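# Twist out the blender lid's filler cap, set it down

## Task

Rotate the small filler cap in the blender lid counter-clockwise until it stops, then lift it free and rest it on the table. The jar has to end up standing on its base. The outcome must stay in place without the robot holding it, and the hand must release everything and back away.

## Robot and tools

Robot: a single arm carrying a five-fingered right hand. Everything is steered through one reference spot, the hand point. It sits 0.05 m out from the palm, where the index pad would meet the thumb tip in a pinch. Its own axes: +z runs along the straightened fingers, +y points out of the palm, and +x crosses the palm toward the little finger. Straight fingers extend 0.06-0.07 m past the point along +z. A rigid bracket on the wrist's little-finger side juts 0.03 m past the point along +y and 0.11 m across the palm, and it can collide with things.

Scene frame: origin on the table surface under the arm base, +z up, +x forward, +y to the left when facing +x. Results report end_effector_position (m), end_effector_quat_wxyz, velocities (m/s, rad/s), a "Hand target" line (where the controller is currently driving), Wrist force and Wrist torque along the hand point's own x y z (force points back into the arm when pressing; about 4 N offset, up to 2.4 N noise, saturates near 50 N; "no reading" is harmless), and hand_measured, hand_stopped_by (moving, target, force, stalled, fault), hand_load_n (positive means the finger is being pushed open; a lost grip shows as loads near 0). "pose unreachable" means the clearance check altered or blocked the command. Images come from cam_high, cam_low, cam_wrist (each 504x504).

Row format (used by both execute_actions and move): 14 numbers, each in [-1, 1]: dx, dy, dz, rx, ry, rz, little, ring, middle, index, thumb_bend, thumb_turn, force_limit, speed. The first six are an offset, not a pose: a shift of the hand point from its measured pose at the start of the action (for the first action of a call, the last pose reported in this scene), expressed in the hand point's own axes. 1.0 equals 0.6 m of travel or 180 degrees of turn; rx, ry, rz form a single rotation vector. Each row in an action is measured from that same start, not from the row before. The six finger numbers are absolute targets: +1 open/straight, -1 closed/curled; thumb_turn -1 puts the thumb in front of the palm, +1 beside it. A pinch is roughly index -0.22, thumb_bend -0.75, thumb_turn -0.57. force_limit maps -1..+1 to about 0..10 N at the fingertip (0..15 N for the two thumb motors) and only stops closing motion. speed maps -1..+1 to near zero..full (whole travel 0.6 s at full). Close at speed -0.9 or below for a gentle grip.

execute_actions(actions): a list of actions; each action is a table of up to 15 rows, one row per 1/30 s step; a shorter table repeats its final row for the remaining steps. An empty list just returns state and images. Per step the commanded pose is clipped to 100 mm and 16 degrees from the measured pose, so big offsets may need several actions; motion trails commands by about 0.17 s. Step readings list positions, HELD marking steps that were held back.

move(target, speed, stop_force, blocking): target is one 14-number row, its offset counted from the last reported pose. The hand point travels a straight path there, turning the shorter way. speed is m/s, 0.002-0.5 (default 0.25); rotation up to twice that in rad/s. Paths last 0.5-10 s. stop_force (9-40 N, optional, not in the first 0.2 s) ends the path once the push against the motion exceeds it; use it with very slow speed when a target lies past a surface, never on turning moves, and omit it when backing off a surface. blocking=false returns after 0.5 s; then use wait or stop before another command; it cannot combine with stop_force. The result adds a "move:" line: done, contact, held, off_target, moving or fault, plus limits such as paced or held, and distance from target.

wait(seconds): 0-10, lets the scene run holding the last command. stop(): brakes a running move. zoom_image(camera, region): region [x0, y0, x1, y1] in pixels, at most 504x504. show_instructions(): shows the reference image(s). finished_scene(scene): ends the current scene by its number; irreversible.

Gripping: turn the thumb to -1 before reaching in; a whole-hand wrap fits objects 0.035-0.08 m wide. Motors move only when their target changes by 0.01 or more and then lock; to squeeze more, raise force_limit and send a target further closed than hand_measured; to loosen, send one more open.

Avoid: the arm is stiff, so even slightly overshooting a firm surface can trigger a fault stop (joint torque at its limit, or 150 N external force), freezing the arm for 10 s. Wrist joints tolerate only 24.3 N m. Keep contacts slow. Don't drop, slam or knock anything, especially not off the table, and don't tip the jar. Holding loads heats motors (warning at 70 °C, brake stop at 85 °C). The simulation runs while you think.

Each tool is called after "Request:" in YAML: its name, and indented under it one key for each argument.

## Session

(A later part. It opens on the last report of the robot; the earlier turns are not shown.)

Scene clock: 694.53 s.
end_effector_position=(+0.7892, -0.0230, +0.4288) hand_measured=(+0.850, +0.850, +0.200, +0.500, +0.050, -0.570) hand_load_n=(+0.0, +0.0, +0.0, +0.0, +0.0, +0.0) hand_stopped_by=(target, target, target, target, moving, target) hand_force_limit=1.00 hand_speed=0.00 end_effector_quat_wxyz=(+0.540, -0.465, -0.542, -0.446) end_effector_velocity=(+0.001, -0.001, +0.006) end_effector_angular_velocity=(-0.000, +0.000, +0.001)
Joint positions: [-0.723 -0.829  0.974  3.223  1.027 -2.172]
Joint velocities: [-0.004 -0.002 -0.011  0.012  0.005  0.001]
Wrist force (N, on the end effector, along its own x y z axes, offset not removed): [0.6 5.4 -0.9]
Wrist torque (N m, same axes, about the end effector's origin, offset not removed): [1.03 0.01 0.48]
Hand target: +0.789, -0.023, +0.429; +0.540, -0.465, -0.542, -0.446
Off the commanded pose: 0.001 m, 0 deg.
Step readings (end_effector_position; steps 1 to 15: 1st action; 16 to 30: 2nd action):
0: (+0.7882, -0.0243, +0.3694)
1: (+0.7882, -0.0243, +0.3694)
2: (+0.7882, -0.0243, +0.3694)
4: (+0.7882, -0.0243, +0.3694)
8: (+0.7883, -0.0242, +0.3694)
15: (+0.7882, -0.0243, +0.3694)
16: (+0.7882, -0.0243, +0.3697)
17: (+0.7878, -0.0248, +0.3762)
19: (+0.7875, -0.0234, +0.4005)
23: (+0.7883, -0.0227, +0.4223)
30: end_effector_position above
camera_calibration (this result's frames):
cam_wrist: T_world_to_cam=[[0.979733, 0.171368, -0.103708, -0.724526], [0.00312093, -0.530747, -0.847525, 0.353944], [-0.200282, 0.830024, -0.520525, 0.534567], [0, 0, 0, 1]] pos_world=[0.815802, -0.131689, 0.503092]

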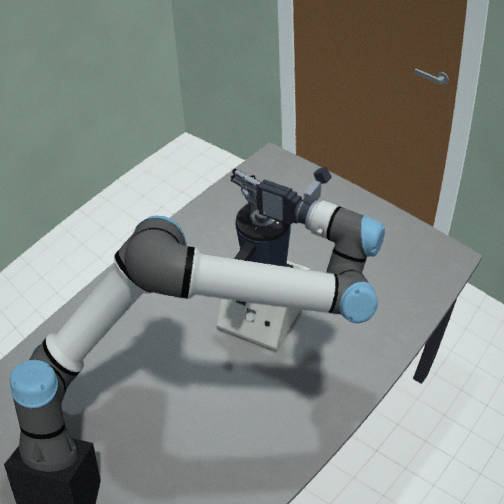

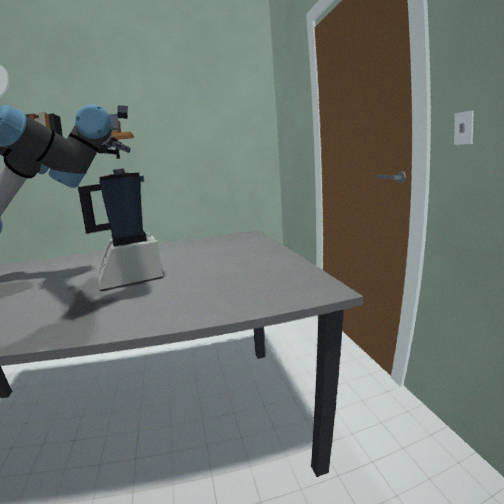

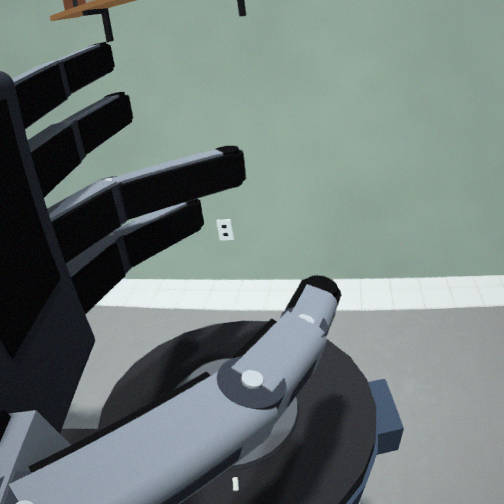

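Request:
execute_actions:
  actions:
    - [[-0.05,-0.035,0,0,0,0,0.85,0.85,0.2,0.5,0.05,-0.57,1,0]]
    - [[-0.048,0,0,0,0,0,0.85,0.85,0.2,0.5,0.05,-0.57,1,0]]
    - [[0,0,0,0,0,0,0.85,0.85,0.2,0.5,0.05,-0.57,1,0]]

Scene clock: 699.33 s.
end_effector_position=(+0.7677, -0.0277, +0.3709) hand_measured=(+0.850, +0.850, +0.200, +0.500, +0.050, -0.570) hand_load_n=(+0.0, +0.0, +0.0, +0.0, +0.0, +0.0) hand_stopped_by=(target, target, target, target, target, target) hand_force_limit=1.00 hand_speed=0.00 end_effector_quat_wxyz=(+0.540, -0.465, -0.542, -0.446) end_effector_velocity=(+0.000, +0.000, -0.000) end_effector_angular_velocity=(+0.000, +0.000, -0.000)
Joint positions: [-0.704 -0.802  1.084  3.089  1.008 -2.178]
Joint velocities: [ 0.  0.  0.  0. -0. -0.]
Wrist force (N, on the end effector, along its own x y z axes, offset not removed): [-0.1 3.7 0.3]
Wrist torque (N m, same axes, about the end effector's origin, offset not removed): [0.45 -0.08 0.22]
Hand target: +0.768, -0.028, +0.371; +0.540, -0.465, -0.542, -0.446
Off the commanded pose: 0.000 m, 0 deg.
Step readings (end_effector_position; steps 1 to 15: 1st action; 16 to 30: 2nd action; 31 to 45: 3rd action):
0: (+0.7893, -0.0230, +0.4293)
1: (+0.7893, -0.0230, +0.4293)
2: (+0.7877, -0.0233, +0.4269)
4: (+0.7798, -0.0251, +0.4149)
8: (+0.7712, -0.0266, +0.4030)
15: (+0.7683, -0.0271, +0.3995)
16: (+0.7682, -0.0272, +0.3992)
17: (+0.7682, -0.0272, +0.3949)
19: (+0.7680, -0.0275, +0.3834)
23: (+0.7678, -0.0277, +0.3737)
30: (+0.7677, -0.0277, +0.3710)
31: (+0.7677, -0.0277, +0.3709)
32: (+0.7677, -0.0277, +0.3709)
34: (+0.7677, -0.0277, +0.3709)
38: (+0.7677, -0.0277, +0.3709)
45: end_effector_position above
camera_calibration (this result's frames):
cam_wrist: T_world_to_cam=[[0.979687, 0.171633, -0.103713, -0.708609], [0.0032598, -0.530745, -0.847525, 0.302341], [-0.200508, 0.829971, -0.520523, 0.504263], [0, 0, 0, 1]] pos_world=[0.794338, -0.136437, 0.44523]

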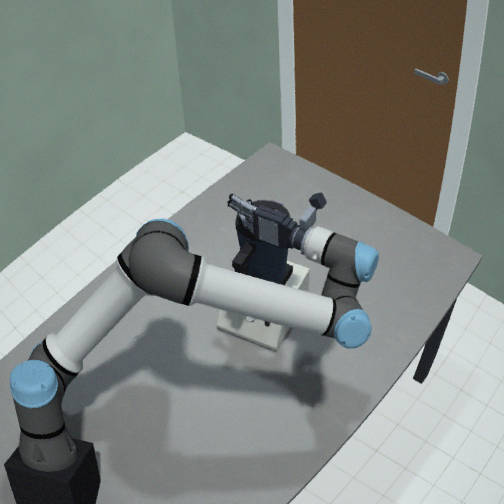

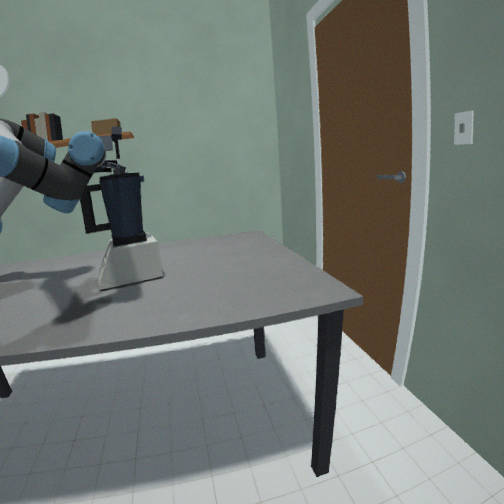

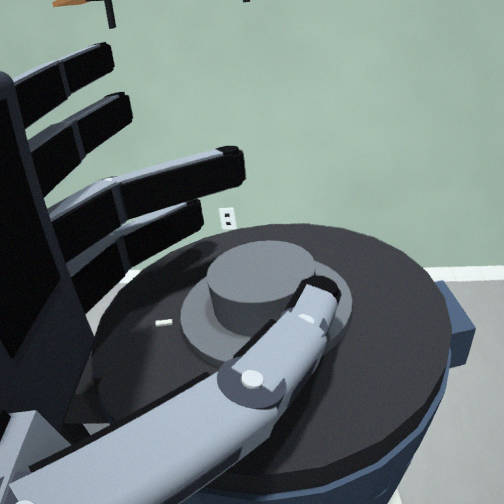

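Request:
execute_actions:
  actions:
    - [[0,0.012,0,0,0,0,0.85,0.85,0.2,0.5,0.05,-0.57,1,-0.3]]
    - [[0,0,0,0,0,0,0.85,0.85,0.2,-0.8,0.05,-0.57,0.6,-0.3]]
    - [[0,0,0,0,0,0,0.85,0.85,0.2,-0.8,0.05,-0.57,0.6,-0.3]]
    - [[0,0,0,0,0,0,0.85,0.85,0.2,-0.8,-1,-0.57,1,-0.3]]
    - [[0,0,0,0,0,0,0.85,0.85,0.2,-0.8,-1,-0.57,1,-0.3]]

Scene clock: 708.23 s.
end_effector_position=(+0.7748, -0.0265, +0.3708) hand_measured=(+0.850, +0.850, +0.200, -0.036, -0.070, -0.570) hand_load_n=(+0.0, +0.0, +0.0, +13.0, +13.5, -1.0) hand_stopped_by=(target, target, target, force, force, target) hand_force_limit=1.00 hand_speed=-0.30 end_effector_quat_wxyz=(+0.540, -0.465, -0.542, -0.446) end_effector_velocity=(-0.000, -0.000, +0.000) end_effector_angular_velocity=(+0.000, +0.000, -0.000)
Joint positions: [-0.696 -0.792  1.057  3.107  1.001 -2.18 ]
Joint velocities: [-0. -0.  0.  0.  0.  0.]
Wrist force (N, on the end effector, along its own x y z axes, offset not removed): [2.2 4.3 3.7]
Wrist torque (N m, same axes, about the end effector's origin, offset not removed): [0.30 -0.23 0.43]
Hand target: +0.775, -0.027, +0.371; +0.540, -0.465, -0.542, -0.446
Off the commanded pose: 0.000 m, 0 deg.
Step readings (end_effector_position; steps 1 to 15: 1st action; 16 to 30: 2nd action; 31 to 45: 3rd action; 46 to 60: 4th action; 61 to 75: 5th action):
0: (+0.7677, -0.0277, +0.3710)
1: (+0.7678, -0.0278, +0.3710)
2: (+0.7689, -0.0276, +0.3709)
4: (+0.7717, -0.0271, +0.3709)
8: (+0.7741, -0.0266, +0.3708)
15: (+0.7748, -0.0265, +0.3708)
16: (+0.7748, -0.0265, +0.3708)
17: (+0.7748, -0.0265, +0.3708)
19: (+0.7748, -0.0265, +0.3708)
23: (+0.7748, -0.0265, +0.3708)
30: (+0.7748, -0.0265, +0.3708)
31: (+0.7748, -0.0265, +0.3708)
32: (+0.7748, -0.0265, +0.3708)
34: (+0.7748, -0.0265, +0.3708)
38: (+0.7748, -0.0265, +0.3708)
45: (+0.7748, -0.0265, +0.3708)
46: (+0.7748, -0.0265, +0.3708)
47: (+0.7748, -0.0265, +0.3708)
49: (+0.7748, -0.0265, +0.3708)
53: (+0.7748, -0.0265, +0.3708)
60: (+0.7748, -0.0265, +0.3708)
61: (+0.7748, -0.0265, +0.3708)
62: (+0.7748, -0.0265, +0.3708)
64: (+0.7748, -0.0265, +0.3708)
68: (+0.7748, -0.0265, +0.3708)
75: end_effector_position above
camera_calibration (this result's frames):
cam_wrist: T_world_to_cam=[[0.979691, 0.171612, -0.103703, -0.715752], [0.00325752, -0.530743, -0.847526, 0.30285], [-0.200485, 0.829976, -0.520524, 0.504562], [0, 0, 0, 1]] pos_world=[0.801387, -0.135207, 0.445084]

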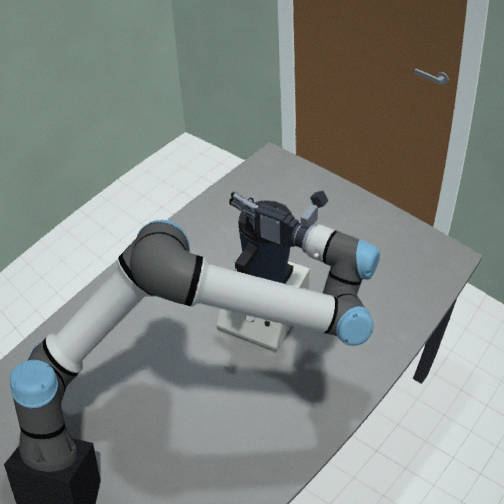

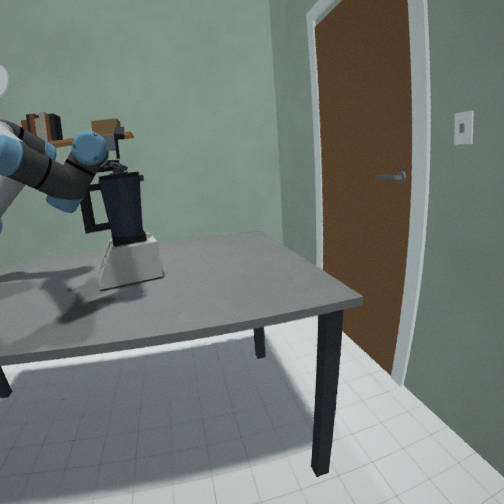

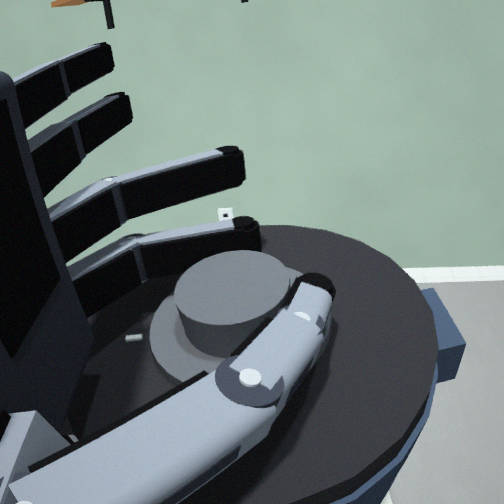

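A real two-sided grip this time, with 13 N on each side. I'll lift slowly.

Request:
move:
  target: [0.1,0,0,0,0,0,0.85,0.85,0.2,-0.8,-1,-0.57,1,-0.3]
  speed: 0.02

Scene clock: 712.70 s.
end_effector_position=(+0.7759, -0.0253, +0.4306) hand_measured=(+0.850, +0.850, +0.200, -0.038, -0.078, -0.570) hand_load_n=(+0.0, +0.0, +0.0, +0.0, +0.0, +0.0) hand_stopped_by=(target, target, target, force, force, target) hand_force_limit=1.00 hand_speed=-0.30 end_effector_quat_wxyz=(+0.540, -0.465, -0.542, -0.446) end_effector_velocity=(+0.000, +0.000, +0.002) end_effector_angular_velocity=(-0.001, -0.000, +0.000)
Joint positions: [-0.738 -0.852  1.027  3.192  1.041 -2.168]
Joint velocities: [-0.001 -0.002 -0.001  0.002  0.001  0.   ]
Wrist force (N, on the end effector, along its own x y z axes, offset not removed): [1.2 4.3 0.1]
Wrist torque (N m, same axes, about the end effector's origin, offset not removed): [0.70 -0.13 0.28]
Hand target: +0.776, -0.025, +0.431; +0.540, -0.465, -0.542, -0.446
Off the commanded pose: 0.000 m, 0 deg.
move: done
camera_calibration (this result's frames):
cam_wrist: T_world_to_cam=[[0.979689, 0.1716, -0.103745, -0.710817], [0.00321858, -0.530761, -0.847515, 0.354242], [-0.200498, 0.829968, -0.520533, 0.534884], [0, 0, 0, 1]] pos_world=[0.802483, -0.133942, 0.504907]

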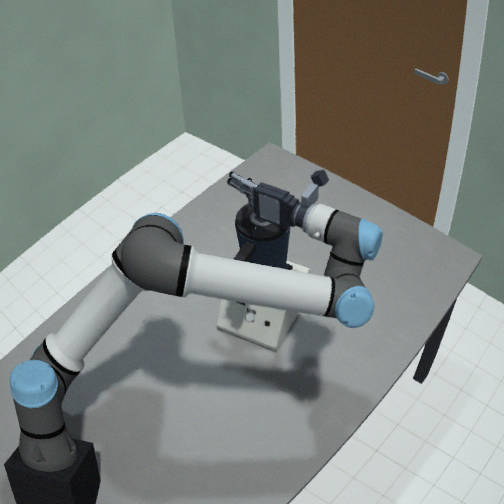

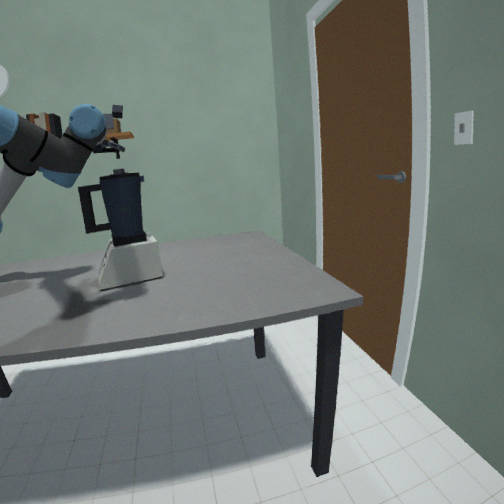

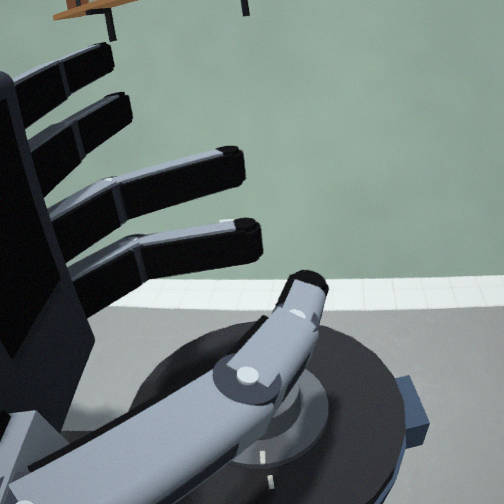

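Request:
execute_actions:
  actions:
    - [[-0.07,0,0,0,0,0,0.85,0.85,0.2,0.5,0.05,-0.57,1,0]]
    - [[-0.041,0,0,0,0,0,0.85,0.85,0.2,0.5,0.05,-0.57,1,0]]
    - [[0,0,0,0,0,0,0.85,0.85,0.2,-0.8,0.05,-0.57,0.6,-0.3]]
    - [[0,0,0,0,0,0,0.85,0.85,0.2,-0.8,0.05,-0.57,0.6,-0.3]]
    - [[0,0,0,0,0,0,0.85,0.85,0.2,-0.8,-1,-0.57,1,-0.3]]
    - [[0,0,0,0,0,0,0.85,0.85,0.2,-0.8,-1,-0.57,1,-0.3]]

Scene clock: 719.97 s.
end_effector_position=(+0.7747, -0.0266, +0.3646) hand_measured=(+0.850, +0.850, +0.200, +0.080, -0.168, -0.570) hand_load_n=(+0.0, +0.0, +0.0, +12.5, +14.0, -6.0) hand_stopped_by=(target, target, target, force, force, target) hand_force_limit=1.00 hand_speed=-0.30 end_effector_quat_wxyz=(+0.540, -0.465, -0.542, -0.446) end_effector_velocity=(-0.000, -0.000, +0.000) end_effector_angular_velocity=(+0.000, +0.000, -0.001)
Joint positions: [-0.692 -0.785  1.059  3.099  0.997 -2.181]
Joint velocities: [-0.001  0.     0.     0.     0.    -0.   ]
Wrist force (N, on the end effector, along its own x y z axes, offset not removed): [6.6 5.2 1.3]
Wrist torque (N m, same axes, about the end effector's origin, offset not removed): [0.73 -0.44 0.19]
Hand target: +0.775, -0.027, +0.365; +0.540, -0.465, -0.542, -0.446
Off the commanded pose: 0.000 m, 0 deg.
Step readings (end_effector_position; steps 1 to 15: 1st action; 16 to 30: 2nd action; 31 to 45: 3rd action; 46 to 60: 4th action; 61 to 75: 5th action; 76 to 90: 6th action):
0: (+0.7759, -0.0253, +0.4307)
1: (+0.7759, -0.0252, +0.4305)
2: (+0.7762, -0.0253, +0.4250)
4: (+0.7760, -0.0256, +0.4080)
8: (+0.7754, -0.0260, +0.3933)
15: (+0.7751, -0.0261, +0.3890)
16: (+0.7751, -0.0261, +0.3886)
17: (+0.7752, -0.0261, +0.3847)
19: (+0.7750, -0.0263, +0.3749)
23: (+0.7747, -0.0266, +0.3668)
30: (+0.7747, -0.0266, +0.3646)
31: (+0.7747, -0.0266, +0.3646)
32: (+0.7747, -0.0266, +0.3646)
34: (+0.7747, -0.0266, +0.3646)
38: (+0.7747, -0.0266, +0.3646)
45: (+0.7747, -0.0266, +0.3646)
46: (+0.7747, -0.0266, +0.3646)
47: (+0.7747, -0.0266, +0.3646)
49: (+0.7747, -0.0266, +0.3646)
53: (+0.7747, -0.0266, +0.3646)
60: (+0.7747, -0.0266, +0.3646)
61: (+0.7747, -0.0266, +0.3646)
62: (+0.7747, -0.0266, +0.3646)
64: (+0.7747, -0.0266, +0.3646)
68: (+0.7747, -0.0266, +0.3646)
75: (+0.7747, -0.0266, +0.3646)
76: (+0.7747, -0.0266, +0.3646)
77: (+0.7747, -0.0266, +0.3646)
79: (+0.7747, -0.0266, +0.3646)
83: (+0.7747, -0.0266, +0.3646)
90: end_effector_position above
camera_calibration (this result's frames):
cam_wrist: T_world_to_cam=[[0.979677, 0.171731, -0.10364, -0.716269], [0.00337414, -0.530733, -0.847532, 0.297461], [-0.200553, 0.829958, -0.520527, 0.501458], [0, 0, 0, 1]] pos_world=[0.801278, -0.135311, 0.438896]

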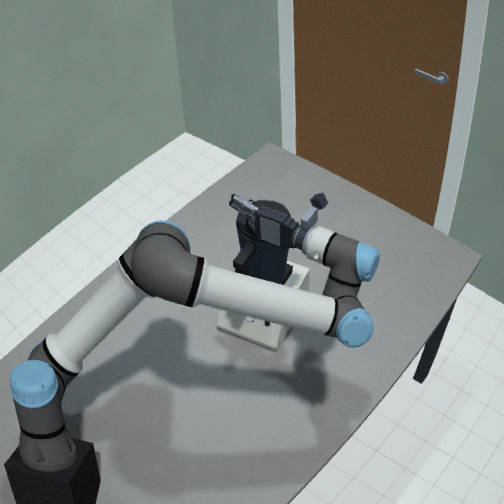

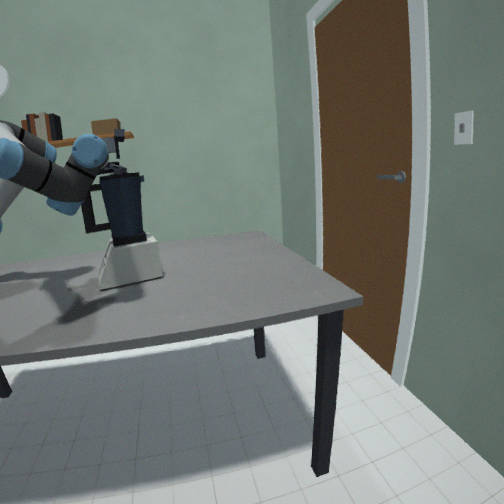

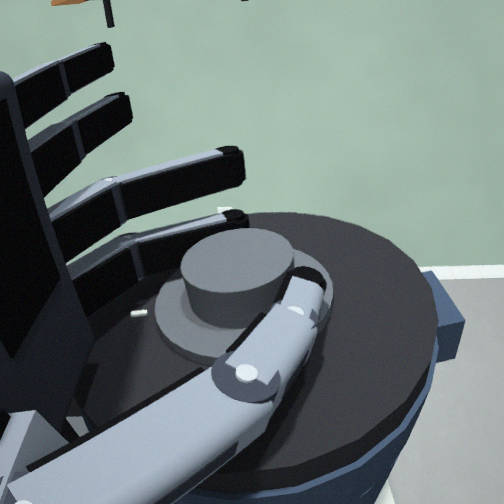

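Request:
move:
  target: [0.03,0,0,0,0,0,0.85,0.85,0.2,-0.8,-1,-0.57,1,-0.3]
  speed: 0.01

Scene clock: 723.03 s.
end_effector_position=(+0.7750, -0.0262, +0.3824) hand_measured=(+0.850, +0.850, +0.200, +0.080, -0.168, -0.570) hand_load_n=(+0.0, +0.0, +0.0, +13.5, +13.0, +1.5) hand_stopped_by=(target, target, target, force, force, target) hand_force_limit=1.00 hand_speed=-0.30 end_effector_quat_wxyz=(+0.540, -0.465, -0.542, -0.446) end_effector_velocity=(+0.000, +0.000, +0.001) end_effector_angular_velocity=(+0.001, +0.000, -0.000)
Joint positions: [-0.704 -0.804  1.053  3.123  1.009 -2.177]
Joint velocities: [-0.001 -0.001 -0.     0.002  0.001  0.   ]
Wrist force (N, on the end effector, along its own x y z axes, offset not removed): [-5.4 1.2 1.9]
Wrist torque (N m, same axes, about the end effector's origin, offset not removed): [0.24 0.51 0.25]
Hand target: +0.775, -0.026, +0.383; +0.540, -0.465, -0.542, -0.446
Off the commanded pose: 0.000 m, 0 deg.
move: done
camera_calibration (this result's frames):
cam_wrist: T_world_to_cam=[[0.979676, 0.171729, -0.10365, -0.714798], [0.00336545, -0.53074, -0.847528, 0.312791], [-0.200556, 0.829954, -0.520532, 0.510504], [0, 0, 0, 1]] pos_world=[0.801602, -0.134933, 0.456744]

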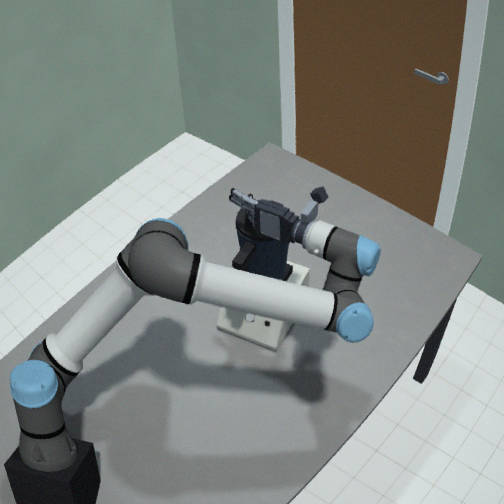

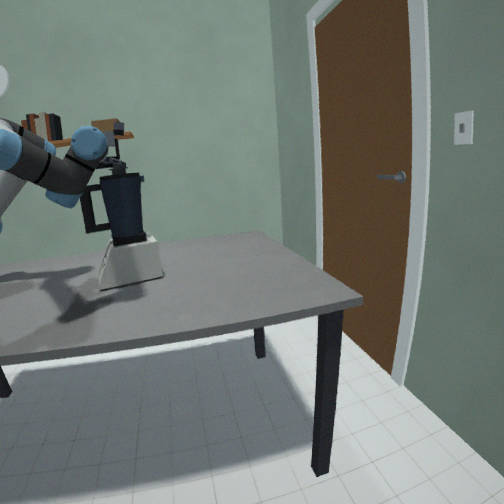

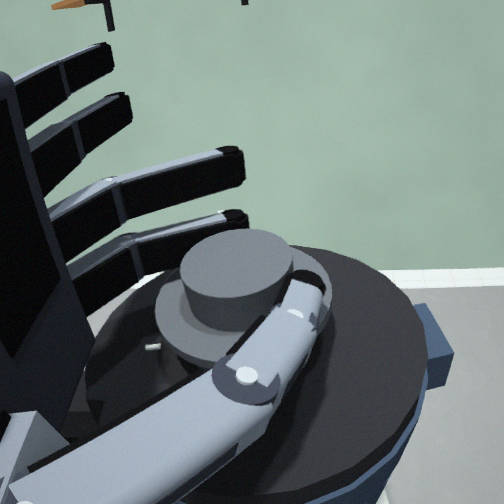

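The cap is coming up with the hand and the grip loads are holding. I'll keep lifting slowly.

Request:
move:
  target: [0.08,0,0,0,0,0,0.85,0.85,0.2,-0.8,-1,-0.57,1,-0.3]
  speed: 0.02

Scene clock: 727.03 s.
end_effector_position=(+0.7759, -0.0252, +0.4302) hand_measured=(+0.850, +0.850, +0.200, +0.080, -0.168, -0.570) hand_load_n=(+0.0, +0.0, +0.0, +13.0, +13.0, -0.5) hand_stopped_by=(target, target, target, force, force, target) hand_force_limit=1.00 hand_speed=-0.30 end_effector_quat_wxyz=(+0.540, -0.465, -0.542, -0.445) end_effector_velocity=(+0.000, +0.000, +0.002) end_effector_angular_velocity=(-0.000, -0.001, +0.001)
Joint positions: [-0.738 -0.852  1.027  3.191  1.041 -2.169]
Joint velocities: [-0.001 -0.001 -0.002  0.002  0.001 -0.001]
Wrist force (N, on the end effector, along its own x y z axes, offset not removed): [0.5 4.8 1.0]
Wrist torque (N m, same axes, about the end effector's origin, offset not removed): [0.59 -0.06 0.43]
Hand target: +0.776, -0.025, +0.430; +0.540, -0.465, -0.542, -0.445
Off the commanded pose: 0.000 m, 0 deg.
move: done
camera_calibration (this result's frames):
cam_wrist: T_world_to_cam=[[0.979675, 0.171719, -0.103684, -0.710852], [0.00333404, -0.530754, -0.847519, 0.353883], [-0.200566, 0.829947, -0.520539, 0.534748], [0, 0, 0, 1]] pos_world=[0.802476, -0.133921, 0.504576]

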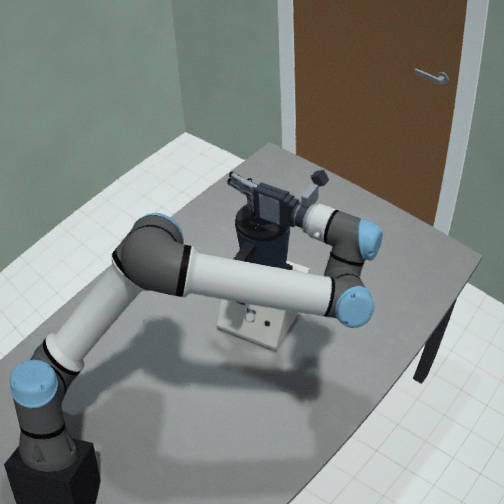

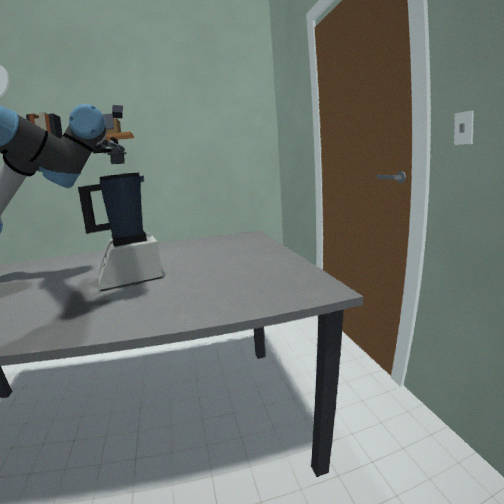

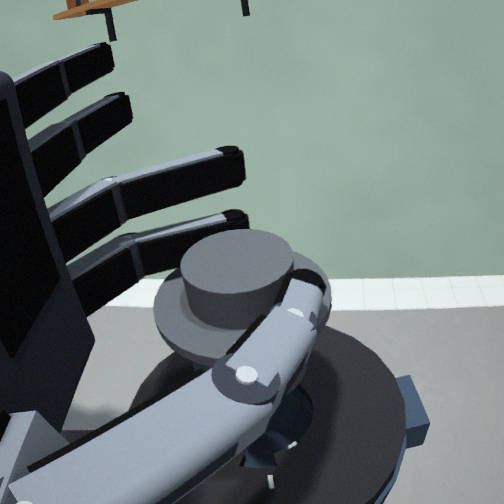

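Request:
move:
  target: [0.06,0,-0.42,0,0,0,0.85,0.85,0.2,-0.8,-1,-0.57,1,-0.3]
  speed: 0.06

Scene clock: 733.37 s.
end_effector_position=(+0.8191, -0.2717, +0.4704) hand_measured=(+0.850, +0.850, +0.200, +0.080, -0.168, -0.570) hand_load_n=(+0.0, +0.0, +0.0, +13.0, +13.0, -0.5) hand_stopped_by=(target, target, target, force, force, target) hand_force_limit=1.00 hand_speed=-0.30 end_effector_quat_wxyz=(+0.492, -0.502, -0.463, -0.539) end_effector_velocity=(+0.000, -0.001, +0.000) end_effector_angular_velocity=(+0.001, -0.001, -0.004)
Joint positions: [-0.935 -0.259  0.035  3.811  1.072 -2.252]
Joint velocities: [-0.001  0.001 -0.001  0.003 -0.001 -0.003]
Wrist force (N, on the end effector, along its own x y z axes, offset not removed): [-0.7 3.9 0.1]
Wrist torque (N m, same axes, about the end effector's origin, offset not removed): [0.52 0.02 0.29]
Hand target: +0.819, -0.272, +0.470; +0.492, -0.502, -0.463, -0.540
Off the commanded pose: 0.001 m, 16 deg.
elbow stopped short: the move would have taken joint 3 (elbow) straighter than the controller allows; a more bent joint 3 avoids this.
move: off_target
camera_calibration (this result's frames):
cam_wrist: T_world_to_cam=[[0.993901, -0.0777169, -0.0782409, -0.798106], [-0.104697, -0.442101, -0.890834, 0.389879], [0.0346425, 0.893592, -0.447541, 0.559163], [0, 0, 0, 1]] pos_world=[0.814687, -0.389324, 0.535122]

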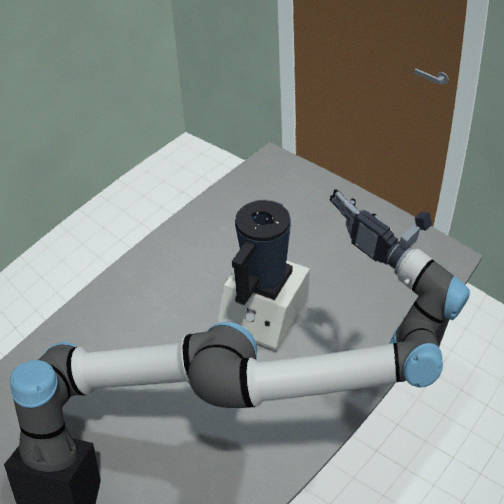

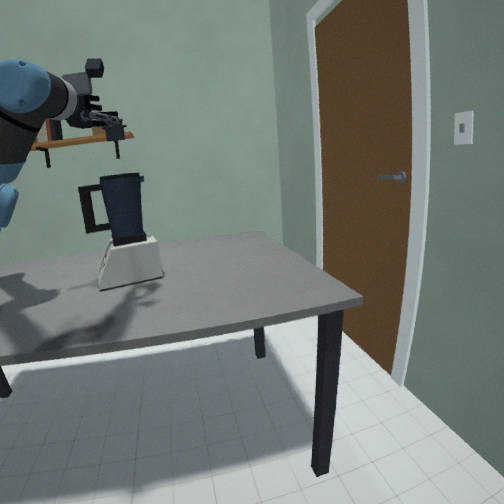

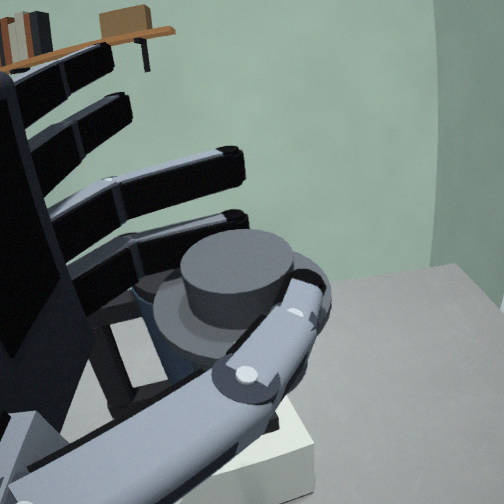

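Request:
move:
  target: [-0.56,-0.1,0,0,0,0,0.85,0.85,0.2,-0.8,-1,-0.57,1,-0.3]
  speed: 0.07

Scene clock: 740.77 s.
end_effector_position=(+0.7625, -0.2441, +0.1351) hand_measured=(+0.850, +0.850, +0.200, +0.080, -0.168, -0.570) hand_load_n=(+0.0, +0.0, +0.0, +13.0, +13.0, -0.5) hand_stopped_by=(target, target, target, force, force, target) hand_force_limit=1.00 hand_speed=-0.30 end_effector_quat_wxyz=(+0.492, -0.502, -0.463, -0.539) end_effector_velocity=(-0.000, +0.000, -0.001) end_effector_angular_velocity=(-0.000, -0.001, +0.001)
Joint positions: [-0.754 -0.175  0.65   3.167  0.911 -2.35 ]
Joint velocities: [ 0.001  0.002 -0.002 -0.001 -0.    -0.001]
Wrist force (N, on the end effector, along its own x y z axes, offset not removed): [0.5 3.7 1.1]
Wrist torque (N m, same axes, about the end effector's origin, offset not removed): [0.52 -0.14 0.49]
Hand target: +0.762, -0.244, +0.135; +0.492, -0.502, -0.463, -0.539
Off the commanded pose: 0.001 m, 0 deg.
move: done
camera_calibration (this result's frames):
cam_wrist: T_world_to_cam=[[0.993922, -0.0776272, -0.0780562, -0.765942], [-0.104491, -0.442108, -0.890854, 0.0973562], [0.0346453, 0.893596, -0.447533, 0.386392], [0, 0, 0, 1]] pos_world=[0.758073, -0.361694, 0.199867]

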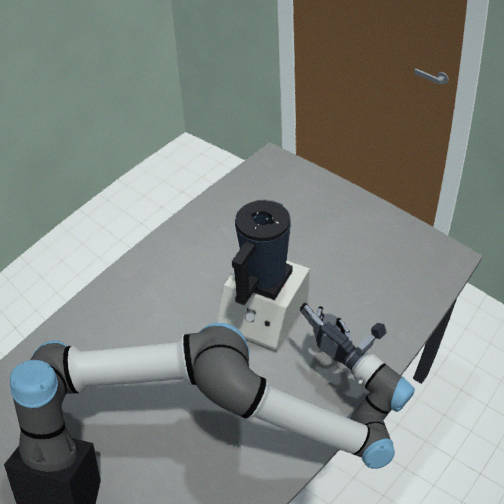

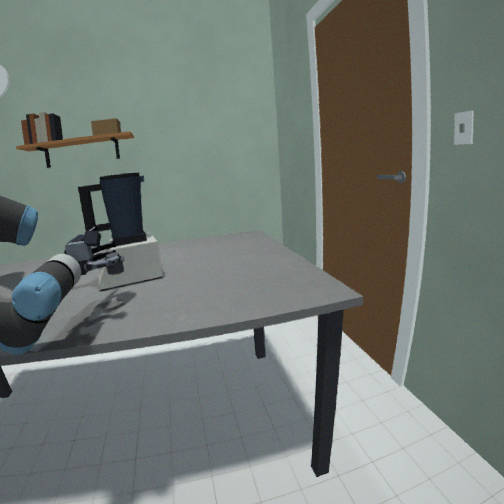

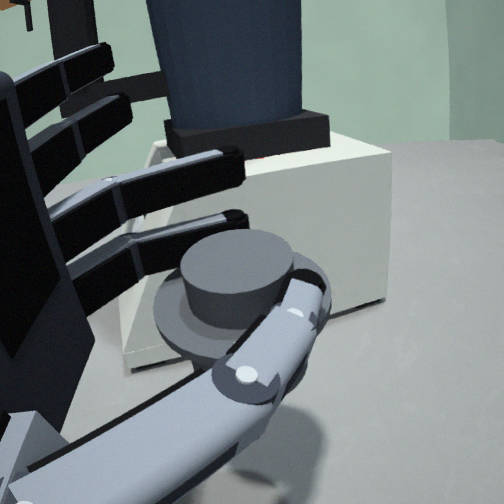

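Request:
move:
  target: [-0.2,0,0,0,0,0,0.85,0.85,0.2,-0.8,-1,-0.57,1,-0.3]
  speed: 0.015
  stop_force: 9

Scene clock: 753.40 s.
end_effector_position=(+0.7631, -0.2435, +0.1134) hand_measured=(+0.850, +0.850, +0.200, +0.080, -0.168, -0.570) hand_load_n=(+0.0, +0.0, +0.0, +13.0, +13.0, -0.5) hand_stopped_by=(target, target, target, force, force, target) hand_force_limit=1.00 hand_speed=-0.30 end_effector_quat_wxyz=(+0.490, -0.502, -0.465, -0.540) end_effector_velocity=(-0.000, -0.000, -0.000) end_effector_angular_velocity=(+0.000, +0.001, -0.000)
Joint positions: [-0.74  -0.132  0.604  3.171  0.896 -2.36 ]
Joint velocities: [-0.  0. -0.  0.  0.  0.]
Wrist force (N, on the end effector, along its own x y z axes, offset not removed): [1.3 4.0 -1.3]
Wrist torque (N m, same axes, about the end effector's origin, offset not removed): [0.77 -0.13 0.24]
Hand target: +0.763, -0.243, +0.113; +0.490, -0.502, -0.465, -0.540
Off the commanded pose: 0.098 m, 0 deg.
FORCE FAULT: contact force on the arm reached its limit, and the arm stopped for 10 seconds. The contact can be on any part of the arm, not only on its tool. That time counts as 20 of the actions that you can send in this scene. The arm's remaining commands of this call were not run. The arm holds still and accepts commands again. Move the arm away from the contact; if what it grips holds it there, let go first. Pushing or pulling that hard again can fault the arm again.
move: fault
camera_calibration (this result's frames):
cam_wrist: T_world_to_cam=[[0.994115, -0.0783592, -0.0748032, -0.768929], [-0.102026, -0.445076, -0.889662, 0.0756478], [0.03642, 0.892058, -0.450452, 0.374724], [0, 0, 0, 1]] pos_world=[0.758474, -0.360859, 0.178578]

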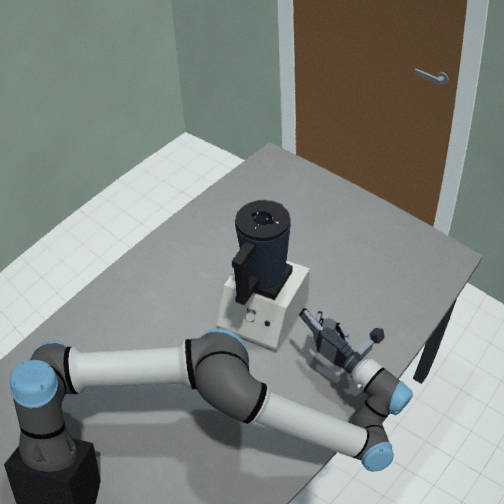

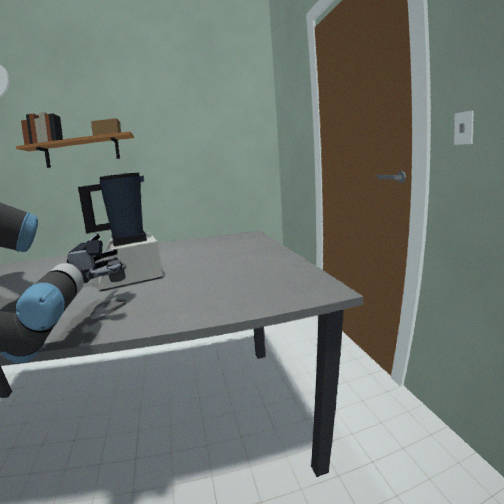

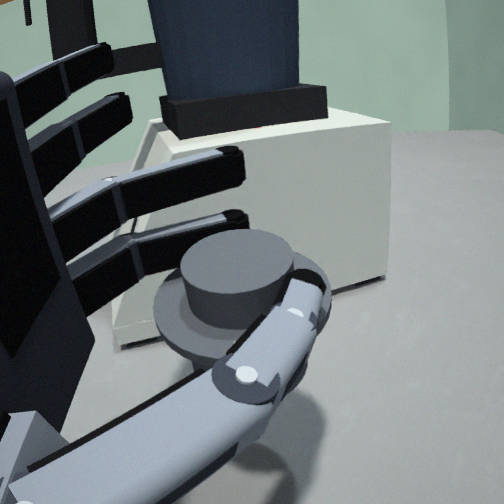

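Request:
move:
  target: [0.12,0,-0.08,0,-0.25,0,0.85,0.85,0.2,-0.8,-1,-0.57,1,-0.3]
  speed: 0.04

Scene clock: 766.13 s.
end_effector_position=(+0.7578, -0.2954, +0.1823) hand_measured=(+0.850, +0.850, +0.200, +0.080, -0.168, -0.570) hand_load_n=(+0.0, +0.0, +0.0, +13.0, +13.0, -0.5) hand_stopped_by=(target, target, target, force, force, target) hand_force_limit=1.00 hand_speed=-0.30 end_effector_quat_wxyz=(-0.274, +0.671, +0.616, +0.309) end_effector_velocity=(-0.000, -0.000, +0.002) end_effector_angular_velocity=(-0.013, +0.001, -0.000)
Joint positions: [-0.876 -0.132  0.036  2.72   0.694 -1.609]
Joint velocities: [-0.002 -0.003 -0.005 -0.011  0.     0.014]
Wrist force (N, on the end effector, along its own x y z axes, offset not removed): [0.6 3.1 2.6]
Wrist torque (N m, same axes, about the end effector's origin, offset not removed): [0.35 -0.14 0.44]
Hand target: +0.758, -0.295, +0.182; -0.273, +0.671, +0.616, +0.309
Off the commanded pose: 0.000 m, 0 deg.
elbow stopped short: the move would have taken joint 3 (elbow) straighter than the controller allows; a more bent joint 3 avoids this.
move: done
camera_calibration (this result's frames):
cam_wrist: T_world_to_cam=[[0.988348, -0.143177, -0.0516654, -0.781557], [-0.152169, -0.937625, -0.312576, -0.0994304], [-0.00368901, 0.316795, -0.948487, 0.403533], [0, 0, 0, 1]] pos_world=[0.758808, -0.332967, 0.311286]

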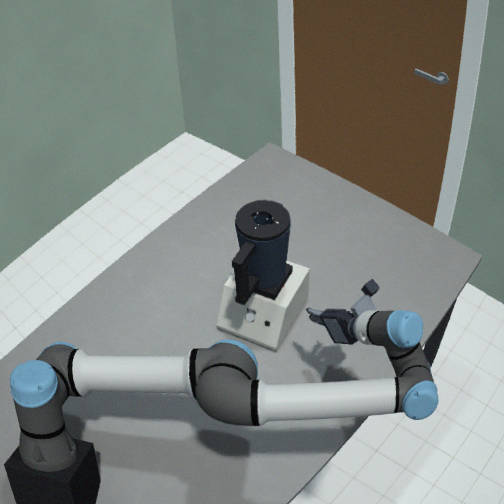

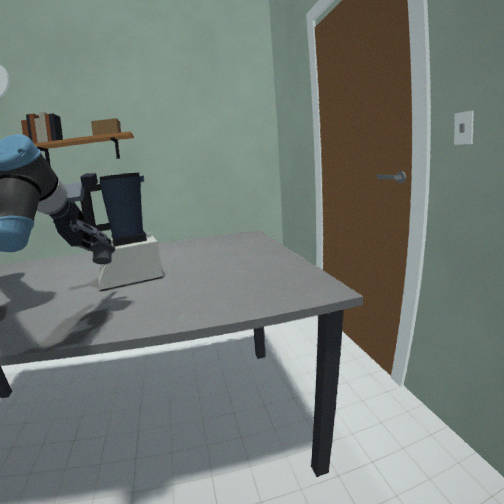

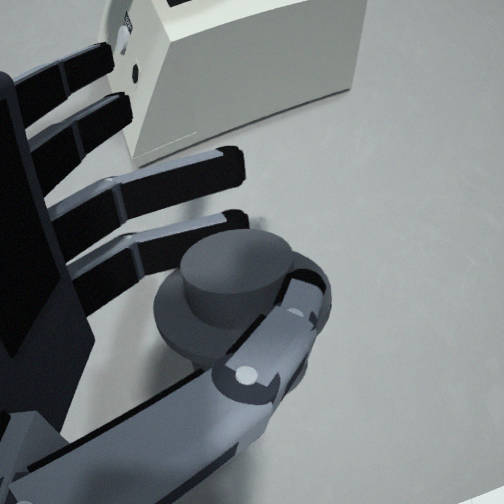

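Request:
move:
  target: [-0.113,-0.05,0.122,0,0,0,0.85,0.85,0.2,-0.8,-1,-0.57,1,-0.3]
  speed: 0.04

Scene clock: 771.20 s.
end_effector_position=(+0.7300, -0.2824, +0.0830) hand_measured=(+0.850, +0.850, +0.200, +0.080, -0.168, -0.570) hand_load_n=(+0.0, +0.0, +0.0, +13.0, +13.0, -0.5) hand_stopped_by=(target, target, target, force, force, target) hand_force_limit=1.00 hand_speed=-0.30 end_effector_quat_wxyz=(-0.274, +0.671, +0.616, +0.309) end_effector_velocity=(-0.001, +0.000, -0.002) end_effector_angular_velocity=(-0.000, +0.000, -0.000)
Joint positions: [-0.824 -0.214  0.441  2.363  0.649 -1.566]
Joint velocities: [ 0.001  0.     0.003 -0.005 -0.001  0.001]
Wrist force (N, on the end effector, along its own x y z axes, offset not removed): [-0.2 5.2 -1.3]
Wrist torque (N m, same axes, about the end effector's origin, offset not removed): [0.84 0.03 0.52]
Hand target: +0.730, -0.282, +0.083; -0.274, +0.671, +0.616, +0.309
Off the commanded pose: 0.000 m, 0 deg.
move: done
camera_calibration (this result's frames):
cam_wrist: T_world_to_cam=[[0.988354, -0.143138, -0.0516456, -0.757353], [-0.152126, -0.937591, -0.312699, -0.122529], [-0.00366339, 0.316914, -0.948447, 0.305085], [0, 0, 0, 1]] pos_world=[0.731011, -0.319974, 0.211928]

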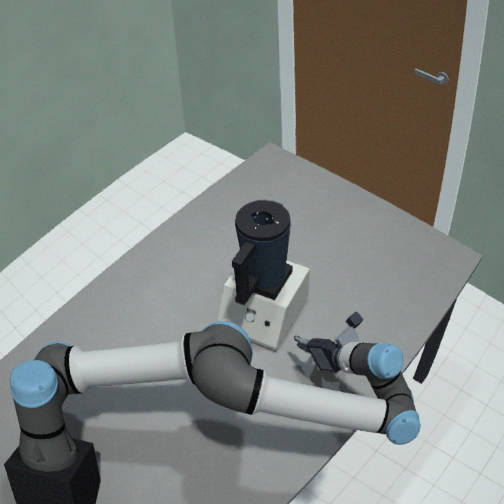

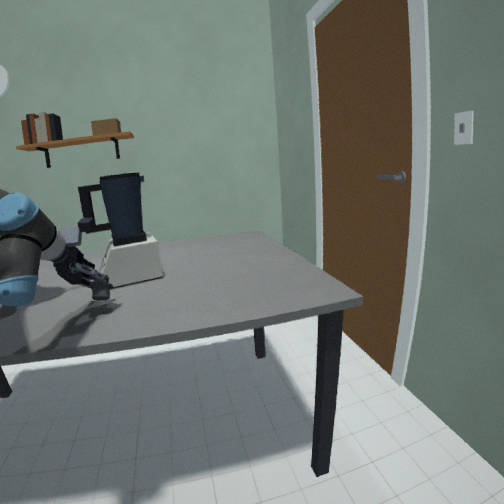

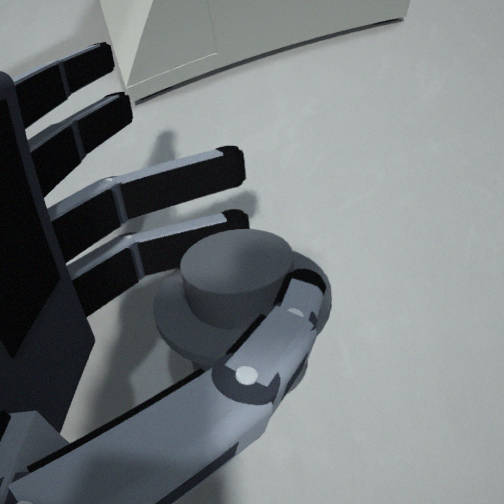

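Request:
zoom_image:
  camera: "cam_low"
  region: [0,180,200,340]

Region (0, 180, 200, 340) of cam_low's 504x504 image, scaled by 2.520, with more detail than that image has; it fills the top 403 rows of this view, and the rest is white.

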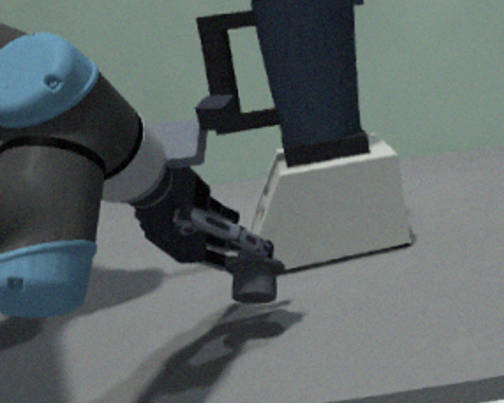

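Request:
move:
  target: [-0.034,0,0.037,0,0,0,0.85,0.85,0.2,-0.8,-1,-0.57,1,-0.3]
  speed: 0.01
  stop_force: 9

Scene clock: 777.47 s.
end_effector_position=(+0.7306, -0.2792, +0.0532) hand_measured=(+0.850, +0.850, +0.200, +0.080, -0.168, -0.570) hand_load_n=(+0.0, +0.0, +0.0, +13.0, +13.0, -0.5) hand_stopped_by=(target, target, target, force, force, target) hand_force_limit=1.00 hand_speed=-0.30 end_effector_quat_wxyz=(-0.274, +0.671, +0.616, +0.309) end_effector_velocity=(+0.000, -0.000, -0.001) end_effector_angular_velocity=(-0.001, -0.001, -0.000)
Joint positions: [-0.8   -0.161  0.392  2.343  0.629 -1.546]
Joint velocities: [ 0.001  0.003 -0.005 -0.    -0.002  0.001]
Wrist force (N, on the end effector, along its own x y z axes, offset not removed): [0.2 4.4 -1.5]
Wrist torque (N m, same axes, about the end effector's origin, offset not removed): [0.73 -0.11 0.43]
Hand target: +0.731, -0.279, +0.053; -0.274, +0.671, +0.616, +0.309
Off the commanded pose: 0.000 m, 0 deg.
move: done
camera_calibration (this result's frames):
cam_wrist: T_world_to_cam=[[0.988355, -0.143147, -0.0516151, -0.759056], [-0.152125, -0.937573, -0.312755, -0.128731], [-0.00362309, 0.316964, -0.948431, 0.275773], [0, 0, 0, 1]] pos_world=[0.731632, -0.316762, 0.182111]

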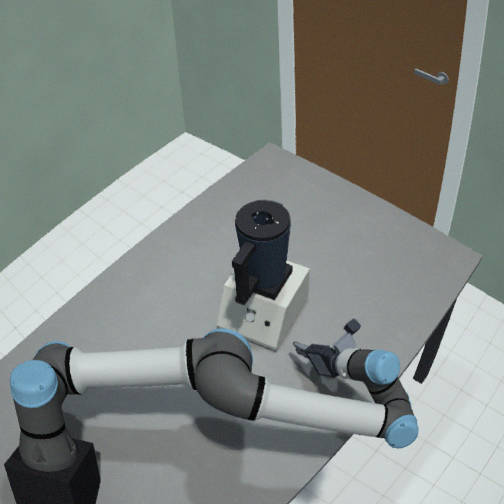

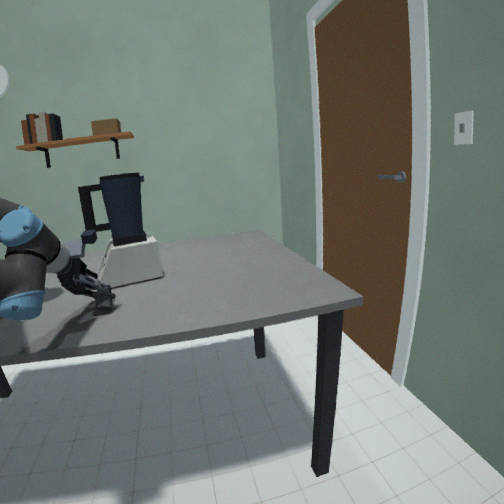

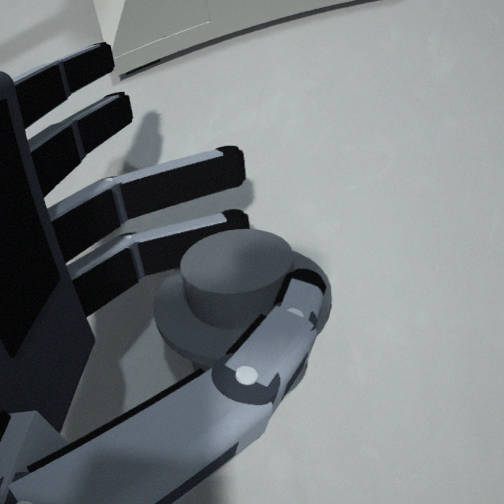

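Request:
zoom_image:
  camera: "cam_low"
  region: [0,240,160,340]

Region (0, 240, 160, 340) of cam_low's 504x504 image, scaled by 3.150, with more detail than that image has; it fills the top 315 rows of this view, and the rest is white.

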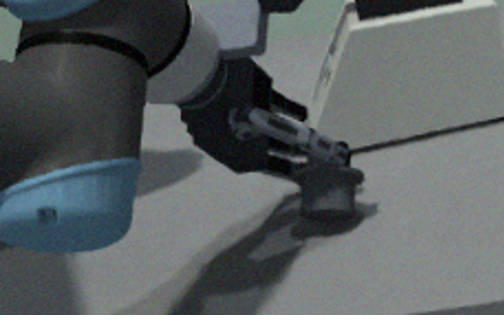

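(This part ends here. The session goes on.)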